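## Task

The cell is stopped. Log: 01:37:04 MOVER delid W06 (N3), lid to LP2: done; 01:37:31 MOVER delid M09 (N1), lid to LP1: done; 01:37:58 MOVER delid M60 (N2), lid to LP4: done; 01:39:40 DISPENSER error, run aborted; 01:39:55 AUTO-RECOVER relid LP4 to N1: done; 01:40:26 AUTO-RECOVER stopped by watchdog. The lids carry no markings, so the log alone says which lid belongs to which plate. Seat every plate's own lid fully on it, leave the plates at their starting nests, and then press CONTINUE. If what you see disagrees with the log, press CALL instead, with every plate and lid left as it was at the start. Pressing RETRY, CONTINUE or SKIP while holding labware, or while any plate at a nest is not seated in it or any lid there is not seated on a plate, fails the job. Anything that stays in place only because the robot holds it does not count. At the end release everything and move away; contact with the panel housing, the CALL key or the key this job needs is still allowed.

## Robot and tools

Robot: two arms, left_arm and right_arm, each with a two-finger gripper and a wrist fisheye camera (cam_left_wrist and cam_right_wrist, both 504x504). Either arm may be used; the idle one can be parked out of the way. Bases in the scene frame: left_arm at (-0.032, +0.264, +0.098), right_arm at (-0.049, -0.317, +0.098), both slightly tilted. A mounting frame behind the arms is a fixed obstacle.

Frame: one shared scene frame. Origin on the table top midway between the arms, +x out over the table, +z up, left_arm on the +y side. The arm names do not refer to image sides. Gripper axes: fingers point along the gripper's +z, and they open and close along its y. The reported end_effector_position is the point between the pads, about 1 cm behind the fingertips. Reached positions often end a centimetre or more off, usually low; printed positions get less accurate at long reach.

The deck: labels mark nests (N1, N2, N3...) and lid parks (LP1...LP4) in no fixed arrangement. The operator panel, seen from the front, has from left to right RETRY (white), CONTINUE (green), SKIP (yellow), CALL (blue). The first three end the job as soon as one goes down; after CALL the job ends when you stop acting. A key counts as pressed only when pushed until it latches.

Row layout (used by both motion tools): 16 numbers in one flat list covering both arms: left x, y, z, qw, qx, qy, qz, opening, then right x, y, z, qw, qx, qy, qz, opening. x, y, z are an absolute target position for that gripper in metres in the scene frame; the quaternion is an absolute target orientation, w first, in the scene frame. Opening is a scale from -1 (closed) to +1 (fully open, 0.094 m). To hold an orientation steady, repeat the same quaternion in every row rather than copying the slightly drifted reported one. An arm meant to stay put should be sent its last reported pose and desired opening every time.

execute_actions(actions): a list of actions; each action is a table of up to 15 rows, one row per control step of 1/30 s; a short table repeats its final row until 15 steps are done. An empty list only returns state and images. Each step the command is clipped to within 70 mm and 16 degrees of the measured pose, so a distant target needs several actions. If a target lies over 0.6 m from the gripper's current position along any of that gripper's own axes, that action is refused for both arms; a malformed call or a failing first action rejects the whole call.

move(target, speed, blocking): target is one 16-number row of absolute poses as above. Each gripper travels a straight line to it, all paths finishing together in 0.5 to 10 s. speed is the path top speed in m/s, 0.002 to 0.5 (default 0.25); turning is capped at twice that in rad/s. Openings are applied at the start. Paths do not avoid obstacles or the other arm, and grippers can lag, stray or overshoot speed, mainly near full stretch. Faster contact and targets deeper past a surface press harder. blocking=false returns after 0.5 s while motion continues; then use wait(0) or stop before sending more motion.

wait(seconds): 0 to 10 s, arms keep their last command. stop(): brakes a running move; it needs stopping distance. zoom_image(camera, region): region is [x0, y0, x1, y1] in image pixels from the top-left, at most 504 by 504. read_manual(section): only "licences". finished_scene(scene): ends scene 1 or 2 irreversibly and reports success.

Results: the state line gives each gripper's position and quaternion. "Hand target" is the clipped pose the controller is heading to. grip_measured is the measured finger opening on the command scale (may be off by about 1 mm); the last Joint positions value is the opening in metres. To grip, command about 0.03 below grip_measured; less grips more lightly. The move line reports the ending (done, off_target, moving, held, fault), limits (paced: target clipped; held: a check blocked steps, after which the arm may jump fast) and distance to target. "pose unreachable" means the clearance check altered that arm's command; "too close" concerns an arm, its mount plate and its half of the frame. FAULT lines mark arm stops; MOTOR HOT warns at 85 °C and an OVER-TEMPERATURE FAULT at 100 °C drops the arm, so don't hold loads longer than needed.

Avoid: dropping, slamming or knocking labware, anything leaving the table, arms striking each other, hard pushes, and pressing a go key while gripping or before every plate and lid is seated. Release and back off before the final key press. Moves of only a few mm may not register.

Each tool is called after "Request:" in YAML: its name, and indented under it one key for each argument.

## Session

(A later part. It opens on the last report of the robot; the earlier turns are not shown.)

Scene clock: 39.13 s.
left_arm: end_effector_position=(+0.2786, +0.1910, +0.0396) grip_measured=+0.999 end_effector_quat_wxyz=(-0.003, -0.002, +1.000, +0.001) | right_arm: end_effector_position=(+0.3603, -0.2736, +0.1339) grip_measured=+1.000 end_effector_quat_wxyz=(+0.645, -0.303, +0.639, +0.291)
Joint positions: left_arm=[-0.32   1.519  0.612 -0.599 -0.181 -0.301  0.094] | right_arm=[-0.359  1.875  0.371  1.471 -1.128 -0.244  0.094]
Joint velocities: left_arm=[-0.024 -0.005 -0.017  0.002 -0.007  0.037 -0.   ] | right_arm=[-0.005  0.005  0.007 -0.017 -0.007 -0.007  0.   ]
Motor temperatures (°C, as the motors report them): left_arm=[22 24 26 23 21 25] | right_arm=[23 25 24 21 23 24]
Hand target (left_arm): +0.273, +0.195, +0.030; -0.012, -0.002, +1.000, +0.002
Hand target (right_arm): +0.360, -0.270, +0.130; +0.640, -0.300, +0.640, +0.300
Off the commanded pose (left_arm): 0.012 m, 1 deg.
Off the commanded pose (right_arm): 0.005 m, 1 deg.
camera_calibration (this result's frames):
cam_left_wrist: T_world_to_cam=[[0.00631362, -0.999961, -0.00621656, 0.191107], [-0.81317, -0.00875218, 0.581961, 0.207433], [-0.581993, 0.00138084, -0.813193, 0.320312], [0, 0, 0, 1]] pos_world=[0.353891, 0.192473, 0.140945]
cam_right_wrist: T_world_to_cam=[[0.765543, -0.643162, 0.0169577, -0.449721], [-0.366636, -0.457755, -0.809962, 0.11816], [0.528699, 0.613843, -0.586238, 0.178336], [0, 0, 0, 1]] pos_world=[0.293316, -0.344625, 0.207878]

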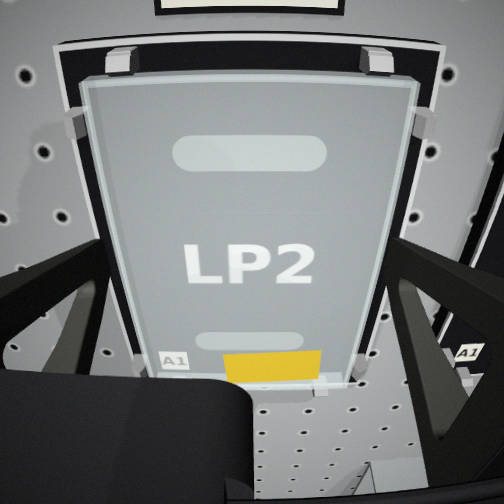

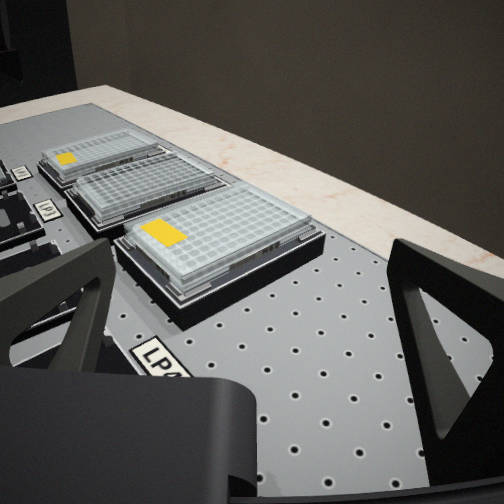

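Request:
execute_actions:
  actions:
    - [[0.273,0.194,0.03,-0.012,-0.002,1,0.002,0.75,0.36,-0.27,0.13,0.64,-0.3,0.64,0.3,1]]
    - [[0.292,0.184,0.053,0.015,-0.002,1,-0.005,0.75,0.36,-0.27,0.13,0.64,-0.3,0.64,0.3,1]]
    - [[0.293,0.184,0.066,0.016,-0.002,1,-0.005,0.75,0.36,-0.27,0.13,0.64,-0.3,0.64,0.3,1]]
    - [[0.293,0.184,0.095,0.016,-0.002,1,-0.005,0.75,0.36,-0.27,0.13,0.64,-0.3,0.64,0.3,1]]
    - [[0.293,0.17,0.125,0.01,-0.002,1,-0.005,0.75,0.36,-0.27,0.13,0.64,-0.3,0.64,0.3,1]]

Request:
move:
  target: [0.465,-0.02,0.11,0,0,1,0,0.75,0.36,-0.27,0.13,0.64,-0.3,0.64,0.3,1]
  speed: 0.18

Request:
execute_actions:
  actions:
    - [[0.467,-0.011,0.09,0,0.005,1,0,0.75,0.36,-0.27,0.13,0.64,-0.3,0.64,0.3,1]]
    - [[0.467,-0.008,0.074,0,0.005,1,0,0.75,0.36,-0.27,0.13,0.64,-0.3,0.64,0.3,1]]

Scene clock: 41.90 s.
left_arm: end_effector_position=(+0.2750, +0.1751, +0.1097) grip_measured=+0.770 end_effector_quat_wxyz=(-0.008, +0.006, +1.000, +0.000) | right_arm: end_effector_position=(+0.3603, -0.2736, +0.1339) grip_measured=+1.000 end_effector_quat_wxyz=(+0.645, -0.303, +0.639, +0.291)
Joint positions: left_arm=[-0.41   1.355  0.685 -0.861 -0.181 -0.379  0.083] | right_arm=[-0.359  1.875  0.371  1.471 -1.128 -0.244  0.094]
Joint velocities: left_arm=[-0.015  0.015  0.007 -0.012 -0.007 -0.125 -0.   ] | right_arm=[ 0.005 -0.005  0.002 -0.002  0.007  0.051  0.   ]
Motor temperatures (°C, as the motors report them): left_arm=[22 24 26 23 21 25] | right_arm=[23 25 24 21 23 24]
Hand target (left_arm): +0.292, +0.170, +0.125; +0.010, -0.002, +1.000, -0.006
Hand target (right_arm): +0.360, -0.270, +0.130; +0.640, -0.300, +0.640, +0.300
Off the commanded pose (left_arm): 0.024 m, 2 deg.
Off the commanded pose (right_arm): 0.005 m, 1 deg.
camera_calibration (this result's frames):
cam_left_wrist: T_world_to_cam=[[-0.00885793, -0.999951, -0.00445903, 0.179699], [-0.807549, 0.00452358, 0.589783, 0.158856], [-0.589734, 0.00882514, -0.80755, 0.375392], [0, 0, 0, 1]] pos_world=[0.351257, 0.175659, 0.210259]
cam_right_wrist: T_world_to_cam=[[0.765543, -0.643162, 0.0169577, -0.449721], [-0.366636, -0.457755, -0.809962, 0.11816], [0.528699, 0.613843, -0.586238, 0.178336], [0, 0, 0, 1]] pos_world=[0.293316, -0.344625, 0.207878]

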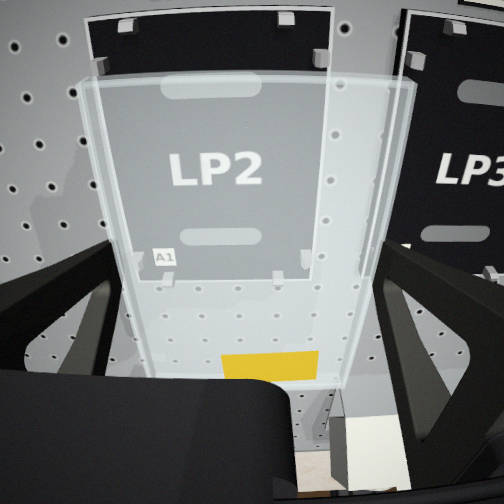

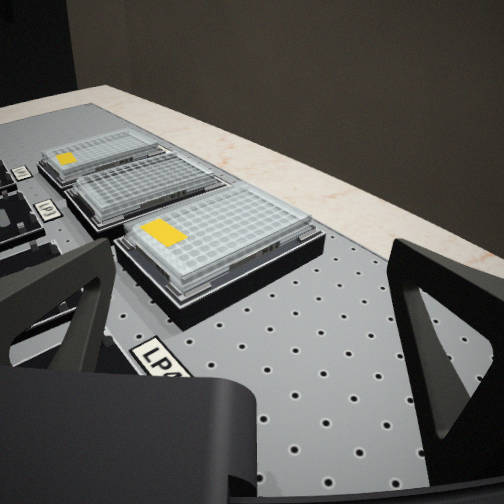

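Scene clock: 43.87 s.
left_arm: end_effector_position=(+0.4520, -0.0102, +0.1116) grip_measured=+0.770 end_effector_quat_wxyz=(-0.003, +0.001, +1.000, -0.001) | right_arm: end_effector_position=(+0.3603, -0.2736, +0.1339) grip_measured=+1.000 end_effector_quat_wxyz=(+0.645, -0.303, +0.639, +0.291)
Joint positions: left_arm=[-0.599  1.931  1.417 -1.042 -0.188 -0.578  0.083] | right_arm=[-0.359  1.875  0.371  1.471 -1.128 -0.244  0.094]
Joint velocities: left_arm=[-0.005 -0.005  0.012 -0.012 -0.081 -0.051 -0.   ] | right_arm=[ 0.005 -0.005 -0.007 -0.007 -0.007 -0.022  0.   ]
Motor temperatures (°C, as the motors report them): left_arm=[22 24 26 23 21 25] | right_arm=[23 25 24 21 23 24]
Hand target (left_arm): +0.461, -0.023, +0.114; +0.000, +0.000, +1.000, -0.002
Hand target (right_arm): +0.360, -0.270, +0.130; +0.640, -0.300, +0.640, +0.300
Off the commanded pose (left_arm): 0.016 m, 0 deg.
Off the commanded pose (right_arm): 0.005 m, 1 deg.
move: off_target (left_arm)
camera_calibration (this result's frames):
cam_left_wrist: T_world_to_cam=[[0.0000199232, -0.999999, -0.00156526, -0.00841123], [-0.812632, -0.00092839, 0.582776, 0.304555], [-0.582777, 0.00126037, -0.812631, 0.480388], [0, 0, 0, 1]] pos_world=[0.52745, -0.00873395, 0.212878]
cam_right_wrist: T_world_to_cam=[[0.765543, -0.643162, 0.0169577, -0.449721], [-0.366636, -0.457755, -0.809962, 0.11816], [0.528699, 0.613843, -0.586238, 0.178336], [0, 0, 0, 1]] pos_world=[0.293316, -0.344625, 0.207878]

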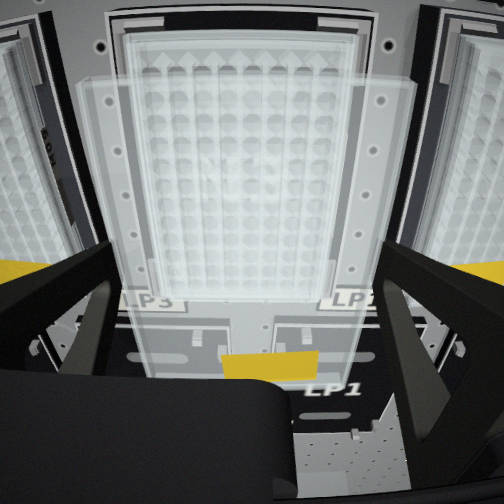

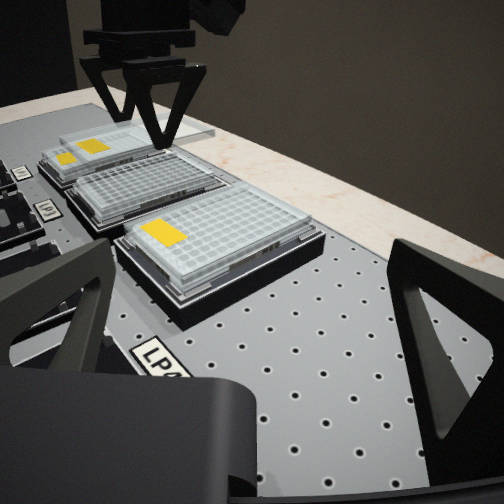

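Scene clock: 44.87 s.
left_arm: end_effector_position=(+0.4611, -0.0104, +0.0896) grip_measured=+0.770 end_effector_quat_wxyz=(+0.002, +0.005, +1.000, -0.003) | right_arm: end_effector_position=(+0.3603, -0.2736, +0.1339) grip_measured=+1.000 end_effector_quat_wxyz=(+0.645, -0.303, +0.639, +0.291)
Joint positions: left_arm=[-0.583  1.97   1.417 -0.989 -0.19  -0.552  0.083] | right_arm=[-0.359  1.875  0.371  1.471 -1.128 -0.244  0.094]
Joint velocities: left_arm=[-0.015  0.015  0.012  0.007  0.007 -0.037 -0.001] | right_arm=[-0.015 -0.005  0.012  0.017 -0.051 -0.007  0.   ]
Motor temperatures (°C, as the motors report them): left_arm=[22 24 26 23 21 25] | right_arm=[23 25 24 21 23 24]
Hand target (left_arm): +0.467, -0.008, +0.074; -0.000, +0.005, +1.000, +0.000
Hand target (right_arm): +0.360, -0.270, +0.130; +0.640, -0.300, +0.640, +0.300
Off the commanded pose (left_arm): 0.017 m, 0 deg.
Off the commanded pose (right_arm): 0.005 m, 1 deg.
camera_calibration (this result's frames):
cam_left_wrist: T_world_to_cam=[[-0.00785331, -0.999967, 0.00214904, -0.00529041], [-0.818795, 0.00766413, 0.574035, 0.328461], [-0.574032, 0.00274845, -0.818828, 0.464272], [0, 0, 0, 1]] pos_world=[0.535408, -0.00908363, 0.191622]
cam_right_wrist: T_world_to_cam=[[0.765543, -0.643162, 0.0169577, -0.449721], [-0.366636, -0.457755, -0.809962, 0.11816], [0.528699, 0.613843, -0.586238, 0.178336], [0, 0, 0, 1]] pos_world=[0.293316, -0.344625, 0.207878]

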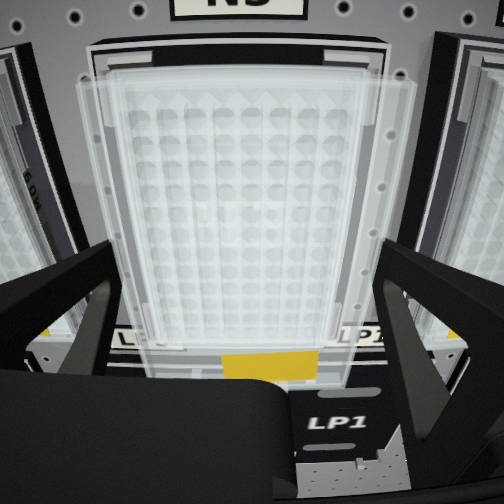

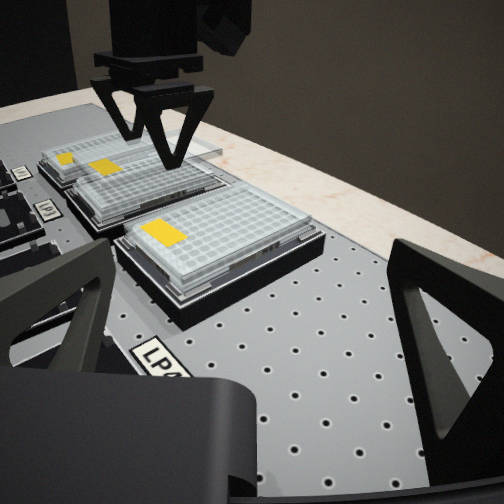

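Request:
execute_actions:
  actions:
    - [[0.456,-0.002,0.062,-0.014,0.002,1,0.008,0.75,0.36,-0.27,0.13,0.64,-0.3,0.64,0.3,1]]
    - [[0.452,-0.0005,0.052,-0.017,0.002,1,0.009,0.75,0.36,-0.27,0.13,0.64,-0.3,0.64,0.3,1]]

Scene clock: 45.97 s.
left_arm: end_effector_position=(+0.4542, -0.0080, +0.0723) grip_measured=+0.770 end_effector_quat_wxyz=(-0.006, +0.006, +1.000, +0.002) | right_arm: end_effector_position=(+0.3603, -0.2736, +0.1339) grip_measured=+1.000 end_effector_quat_wxyz=(+0.645, -0.303, +0.639, +0.291)
Joint positions: left_arm=[-0.58   1.99   1.397 -0.969 -0.19  -0.552  0.083] | right_arm=[-0.359  1.875  0.371  1.471 -1.128 -0.244  0.094]
Joint velocities: left_arm=[-0.005 -0.005 -0.007 -0.012 -0.051  0.022 -0.001] | right_arm=[ 0.005 -0.005 -0.007 -0.012 -0.007  0.022  0.   ]
Motor temperatures (°C, as the motors report them): left_arm=[22 24 26 23 21 25] | right_arm=[23 25 24 21 23 24]
Hand target (left_arm): +0.452, -0.001, +0.052; -0.017, +0.002, +1.000, +0.009
Hand target (right_arm): +0.360, -0.270, +0.130; +0.640, -0.300, +0.640, +0.300
Off the commanded pose (left_arm): 0.022 m, 2 deg.
Off the commanded pose (right_arm): 0.005 m, 1 deg.
camera_calibration (this result's frames):
cam_left_wrist: T_world_to_cam=[[-0.00910486, -0.999923, -0.0084483, -0.00159888], [-0.808952, 0.00239907, 0.58787, 0.327249], [-0.587805, 0.0121867, -0.808911, 0.451772], [0, 0, 0, 1]] pos_world=[0.530268, -0.00788949, 0.17305]
cam_right_wrist: T_world_to_cam=[[0.765543, -0.643162, 0.0169577, -0.449721], [-0.366636, -0.457755, -0.809962, 0.11816], [0.528699, 0.613843, -0.586238, 0.178336], [0, 0, 0, 1]] pos_world=[0.293316, -0.344625, 0.207878]

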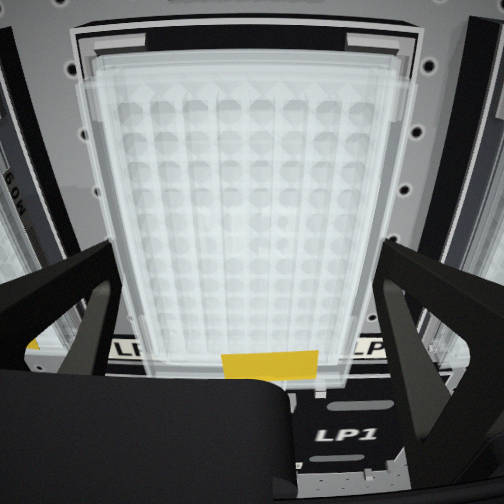

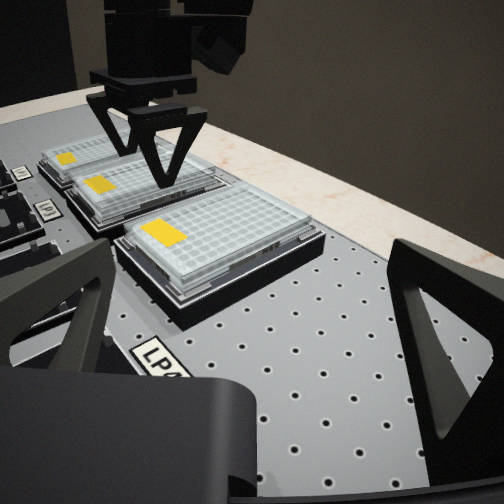

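Needs about +2.5 mm x.

Request:
execute_actions:
  actions:
    - [[0.455,-0.0003,0.052,-0.0125,0.002,1,0.0065,0.75,0.36,-0.27,0.13,0.64,-0.3,0.64,0.3,1]]

Scene clock: 46.50 s.
left_arm: end_effector_position=(+0.4569, -0.0077, +0.0719) grip_measured=+0.770 end_effector_quat_wxyz=(-0.003, +0.003, +1.000, -0.000) | right_arm: end_effector_position=(+0.3603, -0.2736, +0.1339) grip_measured=+1.000 end_effector_quat_wxyz=(+0.645, -0.303, +0.639, +0.291)
Joint positions: left_arm=[-0.577  1.99   1.397 -0.96  -0.19  -0.552  0.083] | right_arm=[-0.359  1.875  0.371  1.471 -1.128 -0.244  0.094]
Joint velocities: left_arm=[-0.005 -0.005 -0.027 -0.027 -0.037  0.022 -0.001] | right_arm=[-0.015 -0.024 -0.012  0.002 -0.022 -0.037  0.   ]
Motor temperatures (°C, as the motors report them): left_arm=[22 24 26 23 21 25] | right_arm=[23 25 24 21 23 24]
Hand target (left_arm): +0.455, -0.000, +0.052; -0.013, +0.002, +1.000, +0.007
Hand target (right_arm): +0.360, -0.270, +0.130; +0.640, -0.300, +0.640, +0.300
Off the commanded pose (left_arm): 0.021 m, 1 deg.
Off the commanded pose (right_arm): 0.005 m, 1 deg.
camera_calibration (this result's frames):
cam_left_wrist: T_world_to_cam=[[-0.00430762, -0.999982, -0.00409982, -0.00379605], [-0.813146, 0.00111641, 0.582058, 0.33195], [-0.582043, 0.00584104, -0.813137, 0.450689], [0, 0, 0, 1]] pos_world=[0.532228, -0.00679907, 0.173243]
cam_right_wrist: T_world_to_cam=[[0.765543, -0.643162, 0.0169577, -0.449721], [-0.366636, -0.457755, -0.809962, 0.11816], [0.528699, 0.613843, -0.586238, 0.178336], [0, 0, 0, 1]] pos_world=[0.293316, -0.344625, 0.207878]

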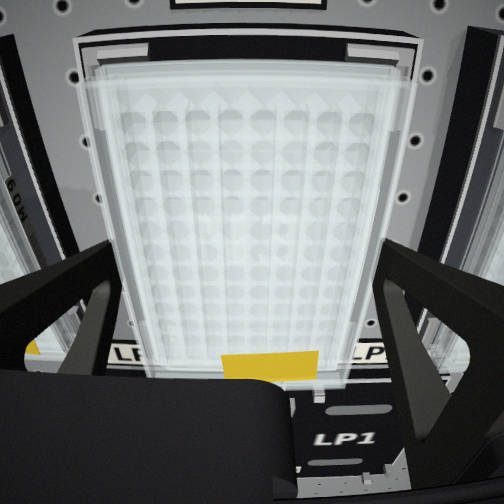

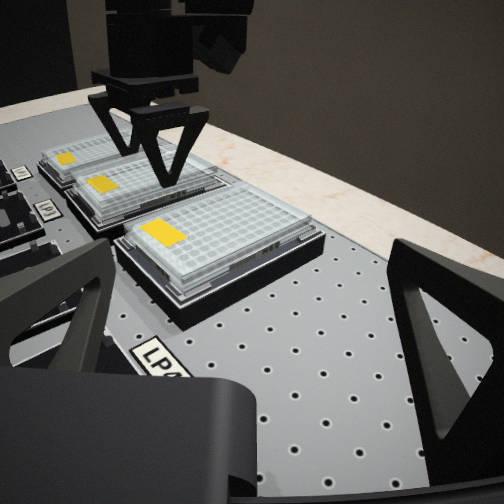

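Request:
execute_actions:
  actions:
    - [[0.4552,-0.0013,0.0485,-0.014,0.004,1,0.0073,0.75,0.36,-0.27,0.13,0.64,-0.3,0.64,0.3,1]]
    - [[0.4555,-0.002,0.045,-0.0155,0.004,1,0.008,0.75,0.36,-0.27,0.13,0.64,-0.3,0.64,0.3,1]]
    - [[0.4555,-0.002,0.046,-0.0155,0.004,1,0.008,1,0.36,-0.27,0.13,0.64,-0.3,0.64,0.3,1]]

Request:
execute_actions:
  actions:
    - [[0.47,-0.02,0.087,0.012,0.004,1,-0.009,1,0.36,-0.27,0.13,0.64,-0.3,0.64,0.3,1]]
    - [[0.47,-0.02,0.105,0.012,0.004,1,-0.009,1,0.36,-0.27,0.13,0.64,-0.3,0.64,0.3,1]]
    - [[0.46,-0.02,0.14,0.012,0.004,1,-0.009,1,0.36,-0.27,0.13,0.64,-0.3,0.64,0.3,1]]

Request:
move:
  target: [-0.03,0.021,0.19,0.2,0,0.98,0,-1,0.36,-0.27,0.13,0.64,-0.3,0.64,0.3,1]

Request:
zoom_image:
  camera: "cam_right_wrist"
  region: [30,120,250,260]

Scene clock: 48.20 s.
left_arm: end_effector_position=(+0.4560, -0.0082, +0.0661) grip_measured=+0.999 end_effector_quat_wxyz=(-0.005, +0.004, +1.000, +0.002) | right_arm: end_effector_position=(+0.3603, -0.2736, +0.1339) grip_measured=+1.000 end_effector_quat_wxyz=(+0.645, -0.303, +0.639, +0.291)
Joint positions: left_arm=[-0.577  2.001  1.397 -0.955 -0.19  -0.55   0.094] | right_arm=[-0.359  1.875  0.371  1.471 -1.128 -0.244  0.094]
Joint velocities: left_arm=[-0.005 -0.005 -0.002 -0.007 -0.051 -0.11   0.   ] | right_arm=[-0.005 -0.015 -0.002 -0.007 -0.051 -0.022  0.   ]
Motor temperatures (°C, as the motors report them): left_arm=[22 24 26 23 21 25] | right_arm=[23 25 24 21 23 24]
Hand target (left_arm): +0.455, -0.002, +0.046; -0.015, +0.004, +1.000, +0.008
Hand target (right_arm): +0.360, -0.270, +0.130; +0.640, -0.300, +0.640, +0.300
Off the commanded pose (left_arm): 0.021 m, 1 deg.
Off the commanded pose (right_arm): 0.005 m, 1 deg.
camera_calibration (this result's frames):
cam_left_wrist: T_world_to_cam=[[-0.00666034, -0.999951, -0.00727256, -0.00306085], [-0.810139, 0.00113241, 0.586237, 0.332959], [-0.5862, 0.00979632, -0.810107, 0.447134], [0, 0, 0, 1]] pos_world=[0.531832, -0.00781802, 0.167012]
cam_right_wrist: T_world_to_cam=[[0.765543, -0.643162, 0.0169577, -0.449721], [-0.366636, -0.457755, -0.809962, 0.11816], [0.528699, 0.613843, -0.586238, 0.178336], [0, 0, 0, 1]] pos_world=[0.293316, -0.344625, 0.207878]

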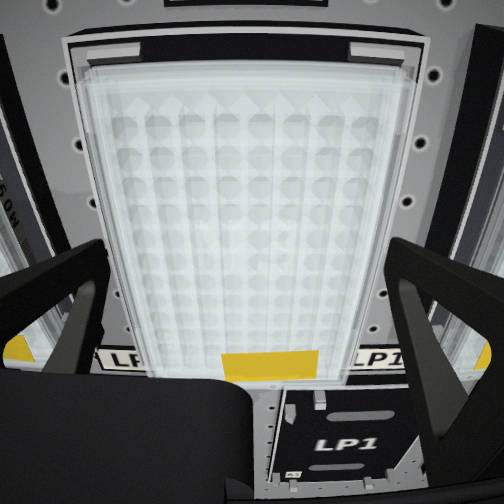

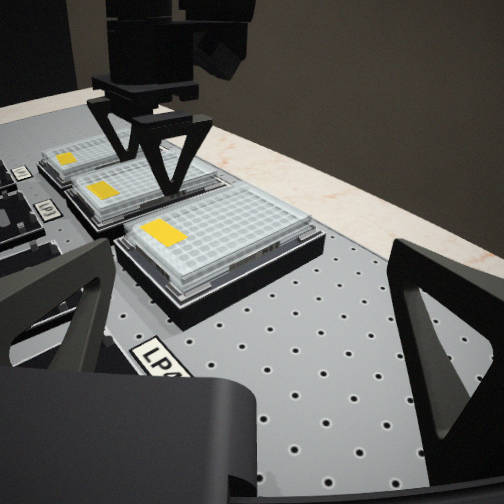

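Scene clock: 49.70 s.
left_arm: end_effector_position=(+0.4457, -0.0099, +0.1218) grip_measured=+0.999 end_effector_quat_wxyz=(-0.003, +0.009, +1.000, -0.000) | right_arm: end_effector_position=(+0.3603, -0.2736, +0.1339) grip_measured=+1.000 end_effector_quat_wxyz=(+0.645, -0.303, +0.639, +0.291)
Joint positions: left_arm=[-0.608  1.907  1.406 -1.058 -0.19  -0.571  0.094] | right_arm=[-0.359  1.875  0.371  1.471 -1.128 -0.244  0.094]
Joint velocities: left_arm=[-0.015  0.005  0.002 -0.007 -0.037  0.037  0.   ] | right_arm=[ 0.005 -0.005 -0.012 -0.022 -0.037 -0.022  0.   ]
Motor temperatures (°C, as the motors report them): left_arm=[22 24 26 23 21 25] | right_arm=[23 25 24 21 23 24]
Hand target (left_arm): +0.458, -0.019, +0.141; +0.012, +0.004, +1.000, -0.010
Hand target (right_arm): +0.360, -0.270, +0.130; +0.640, -0.300, +0.640, +0.300
Off the commanded pose (left_arm): 0.025 m, 2 deg.
Off the commanded pose (right_arm): 0.005 m, 1 deg.
camera_calibration (this result's frames):
cam_left_wrist: T_world_to_cam=[[-0.0166435, -0.999855, -0.00348356, -0.000340313], [-0.813068, 0.0115064, 0.582055, 0.293845], [-0.581931, 0.0125198, -0.813142, 0.484756], [0, 0, 0, 1]] pos_world=[0.521005, -0.00979042, 0.22314]
cam_right_wrist: T_world_to_cam=[[0.765543, -0.643162, 0.0169577, -0.449721], [-0.366636, -0.457755, -0.809962, 0.11816], [0.528699, 0.613843, -0.586238, 0.178336], [0, 0, 0, 1]] pos_world=[0.293316, -0.344625, 0.207878]

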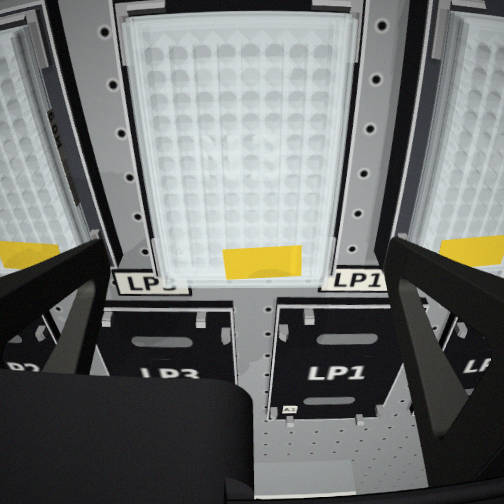

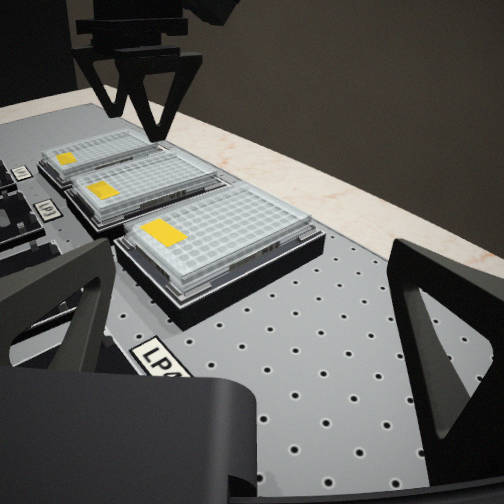

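Scene clock: 52.33 s.
left_arm: end_effector_position=(-0.0294, +0.0386, +0.1769) grip_measured=-0.998 end_effector_quat_wxyz=(+0.196, +0.009, +0.980, -0.003) | right_arm: end_effector_position=(+0.3603, -0.2736, +0.1339) grip_measured=+1.000 end_effector_quat_wxyz=(+0.645, -0.303, +0.639, +0.291)
Joint positions: left_arm=[-1.923  1.361  0.636 -1.162 -0.438 -1.926  0.   ] | right_arm=[-0.359  1.875  0.371  1.471 -1.128 -0.244  0.094]
Joint velocities: left_arm=[-0.005  0.005 -0.002 -0.002 -0.037 -0.007 -0.   ] | right_arm=[ 0.015  0.005  0.012 -0.012 -0.051 -0.022  0.   ]
Motor temperatures (°C, as the motors report them): left_arm=[22 24 26 23 21 25] | right_arm=[23 25 24 21 23 24]
Hand target (left_arm): -0.033, +0.026, +0.186; +0.194, +0.000, +0.981, -0.008
Hand target (right_arm): +0.360, -0.270, +0.130; +0.640, -0.300, +0.640, +0.300
Off the commanded pose (left_arm): 0.022 m, 1 deg.
Off the commanded pose (right_arm): 0.005 m, 1 deg.
move: off_target (left_arm)
camera_calibration (this result's frames):
cam_left_wrist: T_world_to_cam=[[-0.0158009, -0.999875, -0.000914158, 0.0399252], [-0.975691, 0.0152188, 0.218623, -0.0655969], [-0.218581, 0.00434636, -0.975809, 0.292209], [0, 0, 0, 1]] pos_world=[0.0005001, 0.0396485, 0.299518]
cam_right_wrist: T_world_to_cam=[[0.765543, -0.643162, 0.0169577, -0.449721], [-0.366636, -0.457755, -0.809962, 0.11816], [0.528699, 0.613843, -0.586238, 0.178336], [0, 0, 0, 1]] pos_world=[0.293316, -0.344625, 0.207878]

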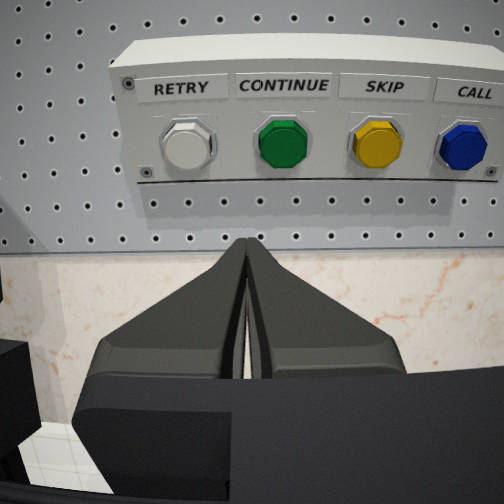

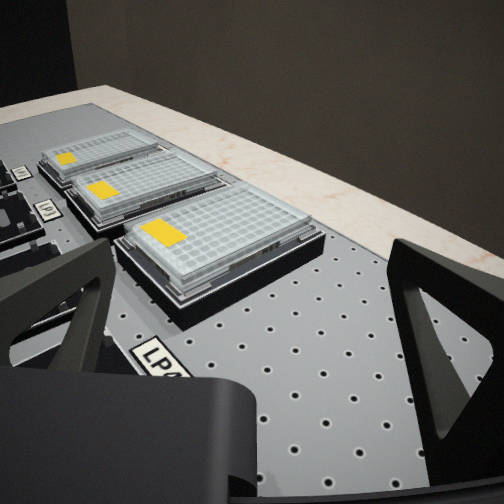

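Region (30, 120, 250, 260) of cam_right_wrist's 504x504 image, scaled by 2.291, with more detail than that image has; it fills the top 321 rows of this view, and the rest is white.

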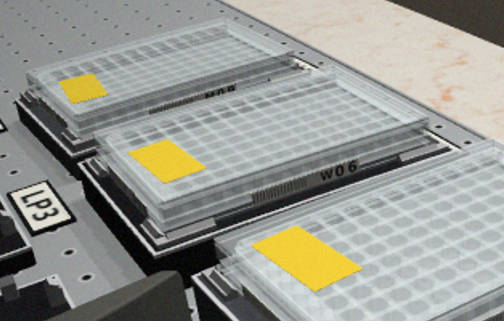

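All lids are seated. The key is near (0.010, 0.020).

Request:
move:
  target: [0.003,0.02,0.092,0.2,0,0.98,0,-1,0.36,-0.27,0.13,0.64,-0.3,0.64,0.3,1]
  speed: 0.1

Request:
move:
  target: [0.018,0.024,0.065,0.2,0,0.98,0,-1,0.36,-0.27,0.13,0.64,-0.3,0.64,0.3,1]
  speed: 0.04

Scene clock: 53.70 s.
left_arm: end_effector_position=(-0.0007, +0.0142, +0.0990) grip_measured=-0.998 end_effector_quat_wxyz=(+0.199, -0.003, +0.980, -0.008) | right_arm: end_effector_position=(+0.3603, -0.2736, +0.1339) grip_measured=+1.000 end_effector_quat_wxyz=(+0.645, -0.303, +0.639, +0.291)
Joint positions: left_arm=[-1.78   1.567  0.558 -0.807 -0.485 -1.798  0.   ] | right_arm=[-0.359  1.875  0.371  1.471 -1.128 -0.244  0.094]
Joint velocities: left_arm=[-0.005 -0.005  0.002 -0.002  0.007  0.066 -0.001] | right_arm=[-0.005 -0.005  0.007 -0.012  0.022  0.037  0.   ]
Motor temperatures (°C, as the motors report them): left_arm=[22 24 26 23 21 25] | right_arm=[23 25 23 21 23 24]
Hand target (left_arm): +0.003, +0.018, +0.092; +0.201, -0.000, +0.980, +0.000
Hand target (right_arm): +0.360, -0.270, +0.130; +0.640, -0.300, +0.640, +0.300
Off the commanded pose (left_arm): 0.010 m, 1 deg.
Off the commanded pose (right_arm): 0.005 m, 1 deg.
move: done
camera_calibration (this result's frames):
cam_left_wrist: T_world_to_cam=[[0.00707692, -0.999891, 0.012994, 0.0145618], [-0.976942, -0.00414043, 0.213465, -0.0194724], [-0.213388, -0.0142051, -0.976864, 0.222956], [0, 0, 0, 1]] pos_world=[0.0284495, 0.0176467, 0.221765]
cam_right_wrist: T_world_to_cam=[[0.765543, -0.643162, 0.0169577, -0.449721], [-0.366636, -0.457755, -0.809962, 0.11816], [0.528699, 0.613843, -0.586238, 0.178336], [0, 0, 0, 1]] pos_world=[0.293316, -0.344625, 0.207878]

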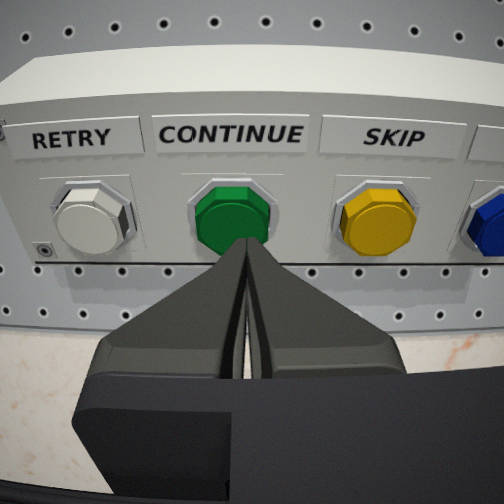

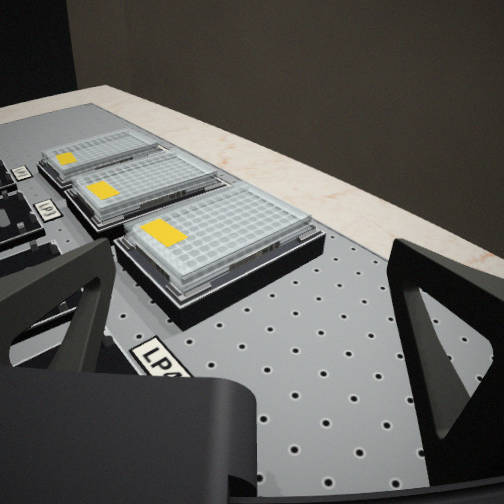

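Scene clock: 54.37 s.
left_arm: end_effector_position=(+0.0052, +0.0126, +0.0908) grip_measured=-0.998 end_effector_quat_wxyz=(+0.197, -0.001, +0.980, -0.018) | right_arm: end_effector_position=(+0.3603, -0.2736, +0.1339) grip_measured=+1.000 end_effector_quat_wxyz=(+0.645, -0.303, +0.639, +0.291)
Joint positions: left_arm=[-1.756  1.574  0.536 -0.742 -0.491 -1.76   0.   ] | right_arm=[-0.359  1.875  0.371  1.471 -1.128 -0.244  0.094]
Joint velocities: left_arm=[-0.024  0.005 -0.017  0.007 -0.007  0.007 -0.001] | right_arm=[-0.015 -0.005 -0.012 -0.012  0.007 -0.037  0.   ]
Motor temperatures (°C, as the motors report them): left_arm=[22 24 26 23 21 25] | right_arm=[23 25 23 21 23 24]
move: unfinished (the scene ended)
camera_calibration (this result's frames):
cam_left_wrist: T_world_to_cam=[[-0.000370886, -0.999481, 0.0322105, 0.0113595], [-0.97625, 0.00734016, 0.216522, -0.0124231], [-0.216646, -0.0313652, -0.975746, 0.216336], [0, 0, 0, 1]] pos_world=[0.0347445, 0.0182302, 0.213413]
cam_right_wrist: T_world_to_cam=[[0.765543, -0.643162, 0.0169577, -0.449721], [-0.366636, -0.457755, -0.809962, 0.11816], [0.528699, 0.613843, -0.586238, 0.178336], [0, 0, 0, 1]] pos_world=[0.293316, -0.344625, 0.207878]
The task's run has ended: the event that ends the task has happened.

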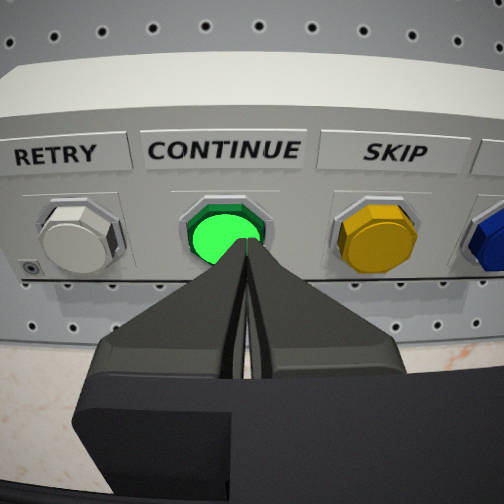

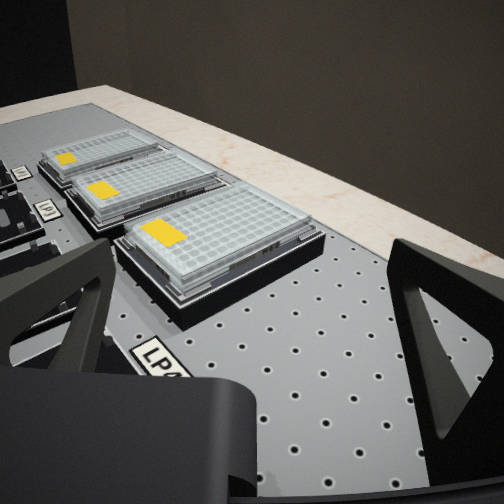

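Request:
finished_scene:
  scene: 2

The scene is finished: the task was done.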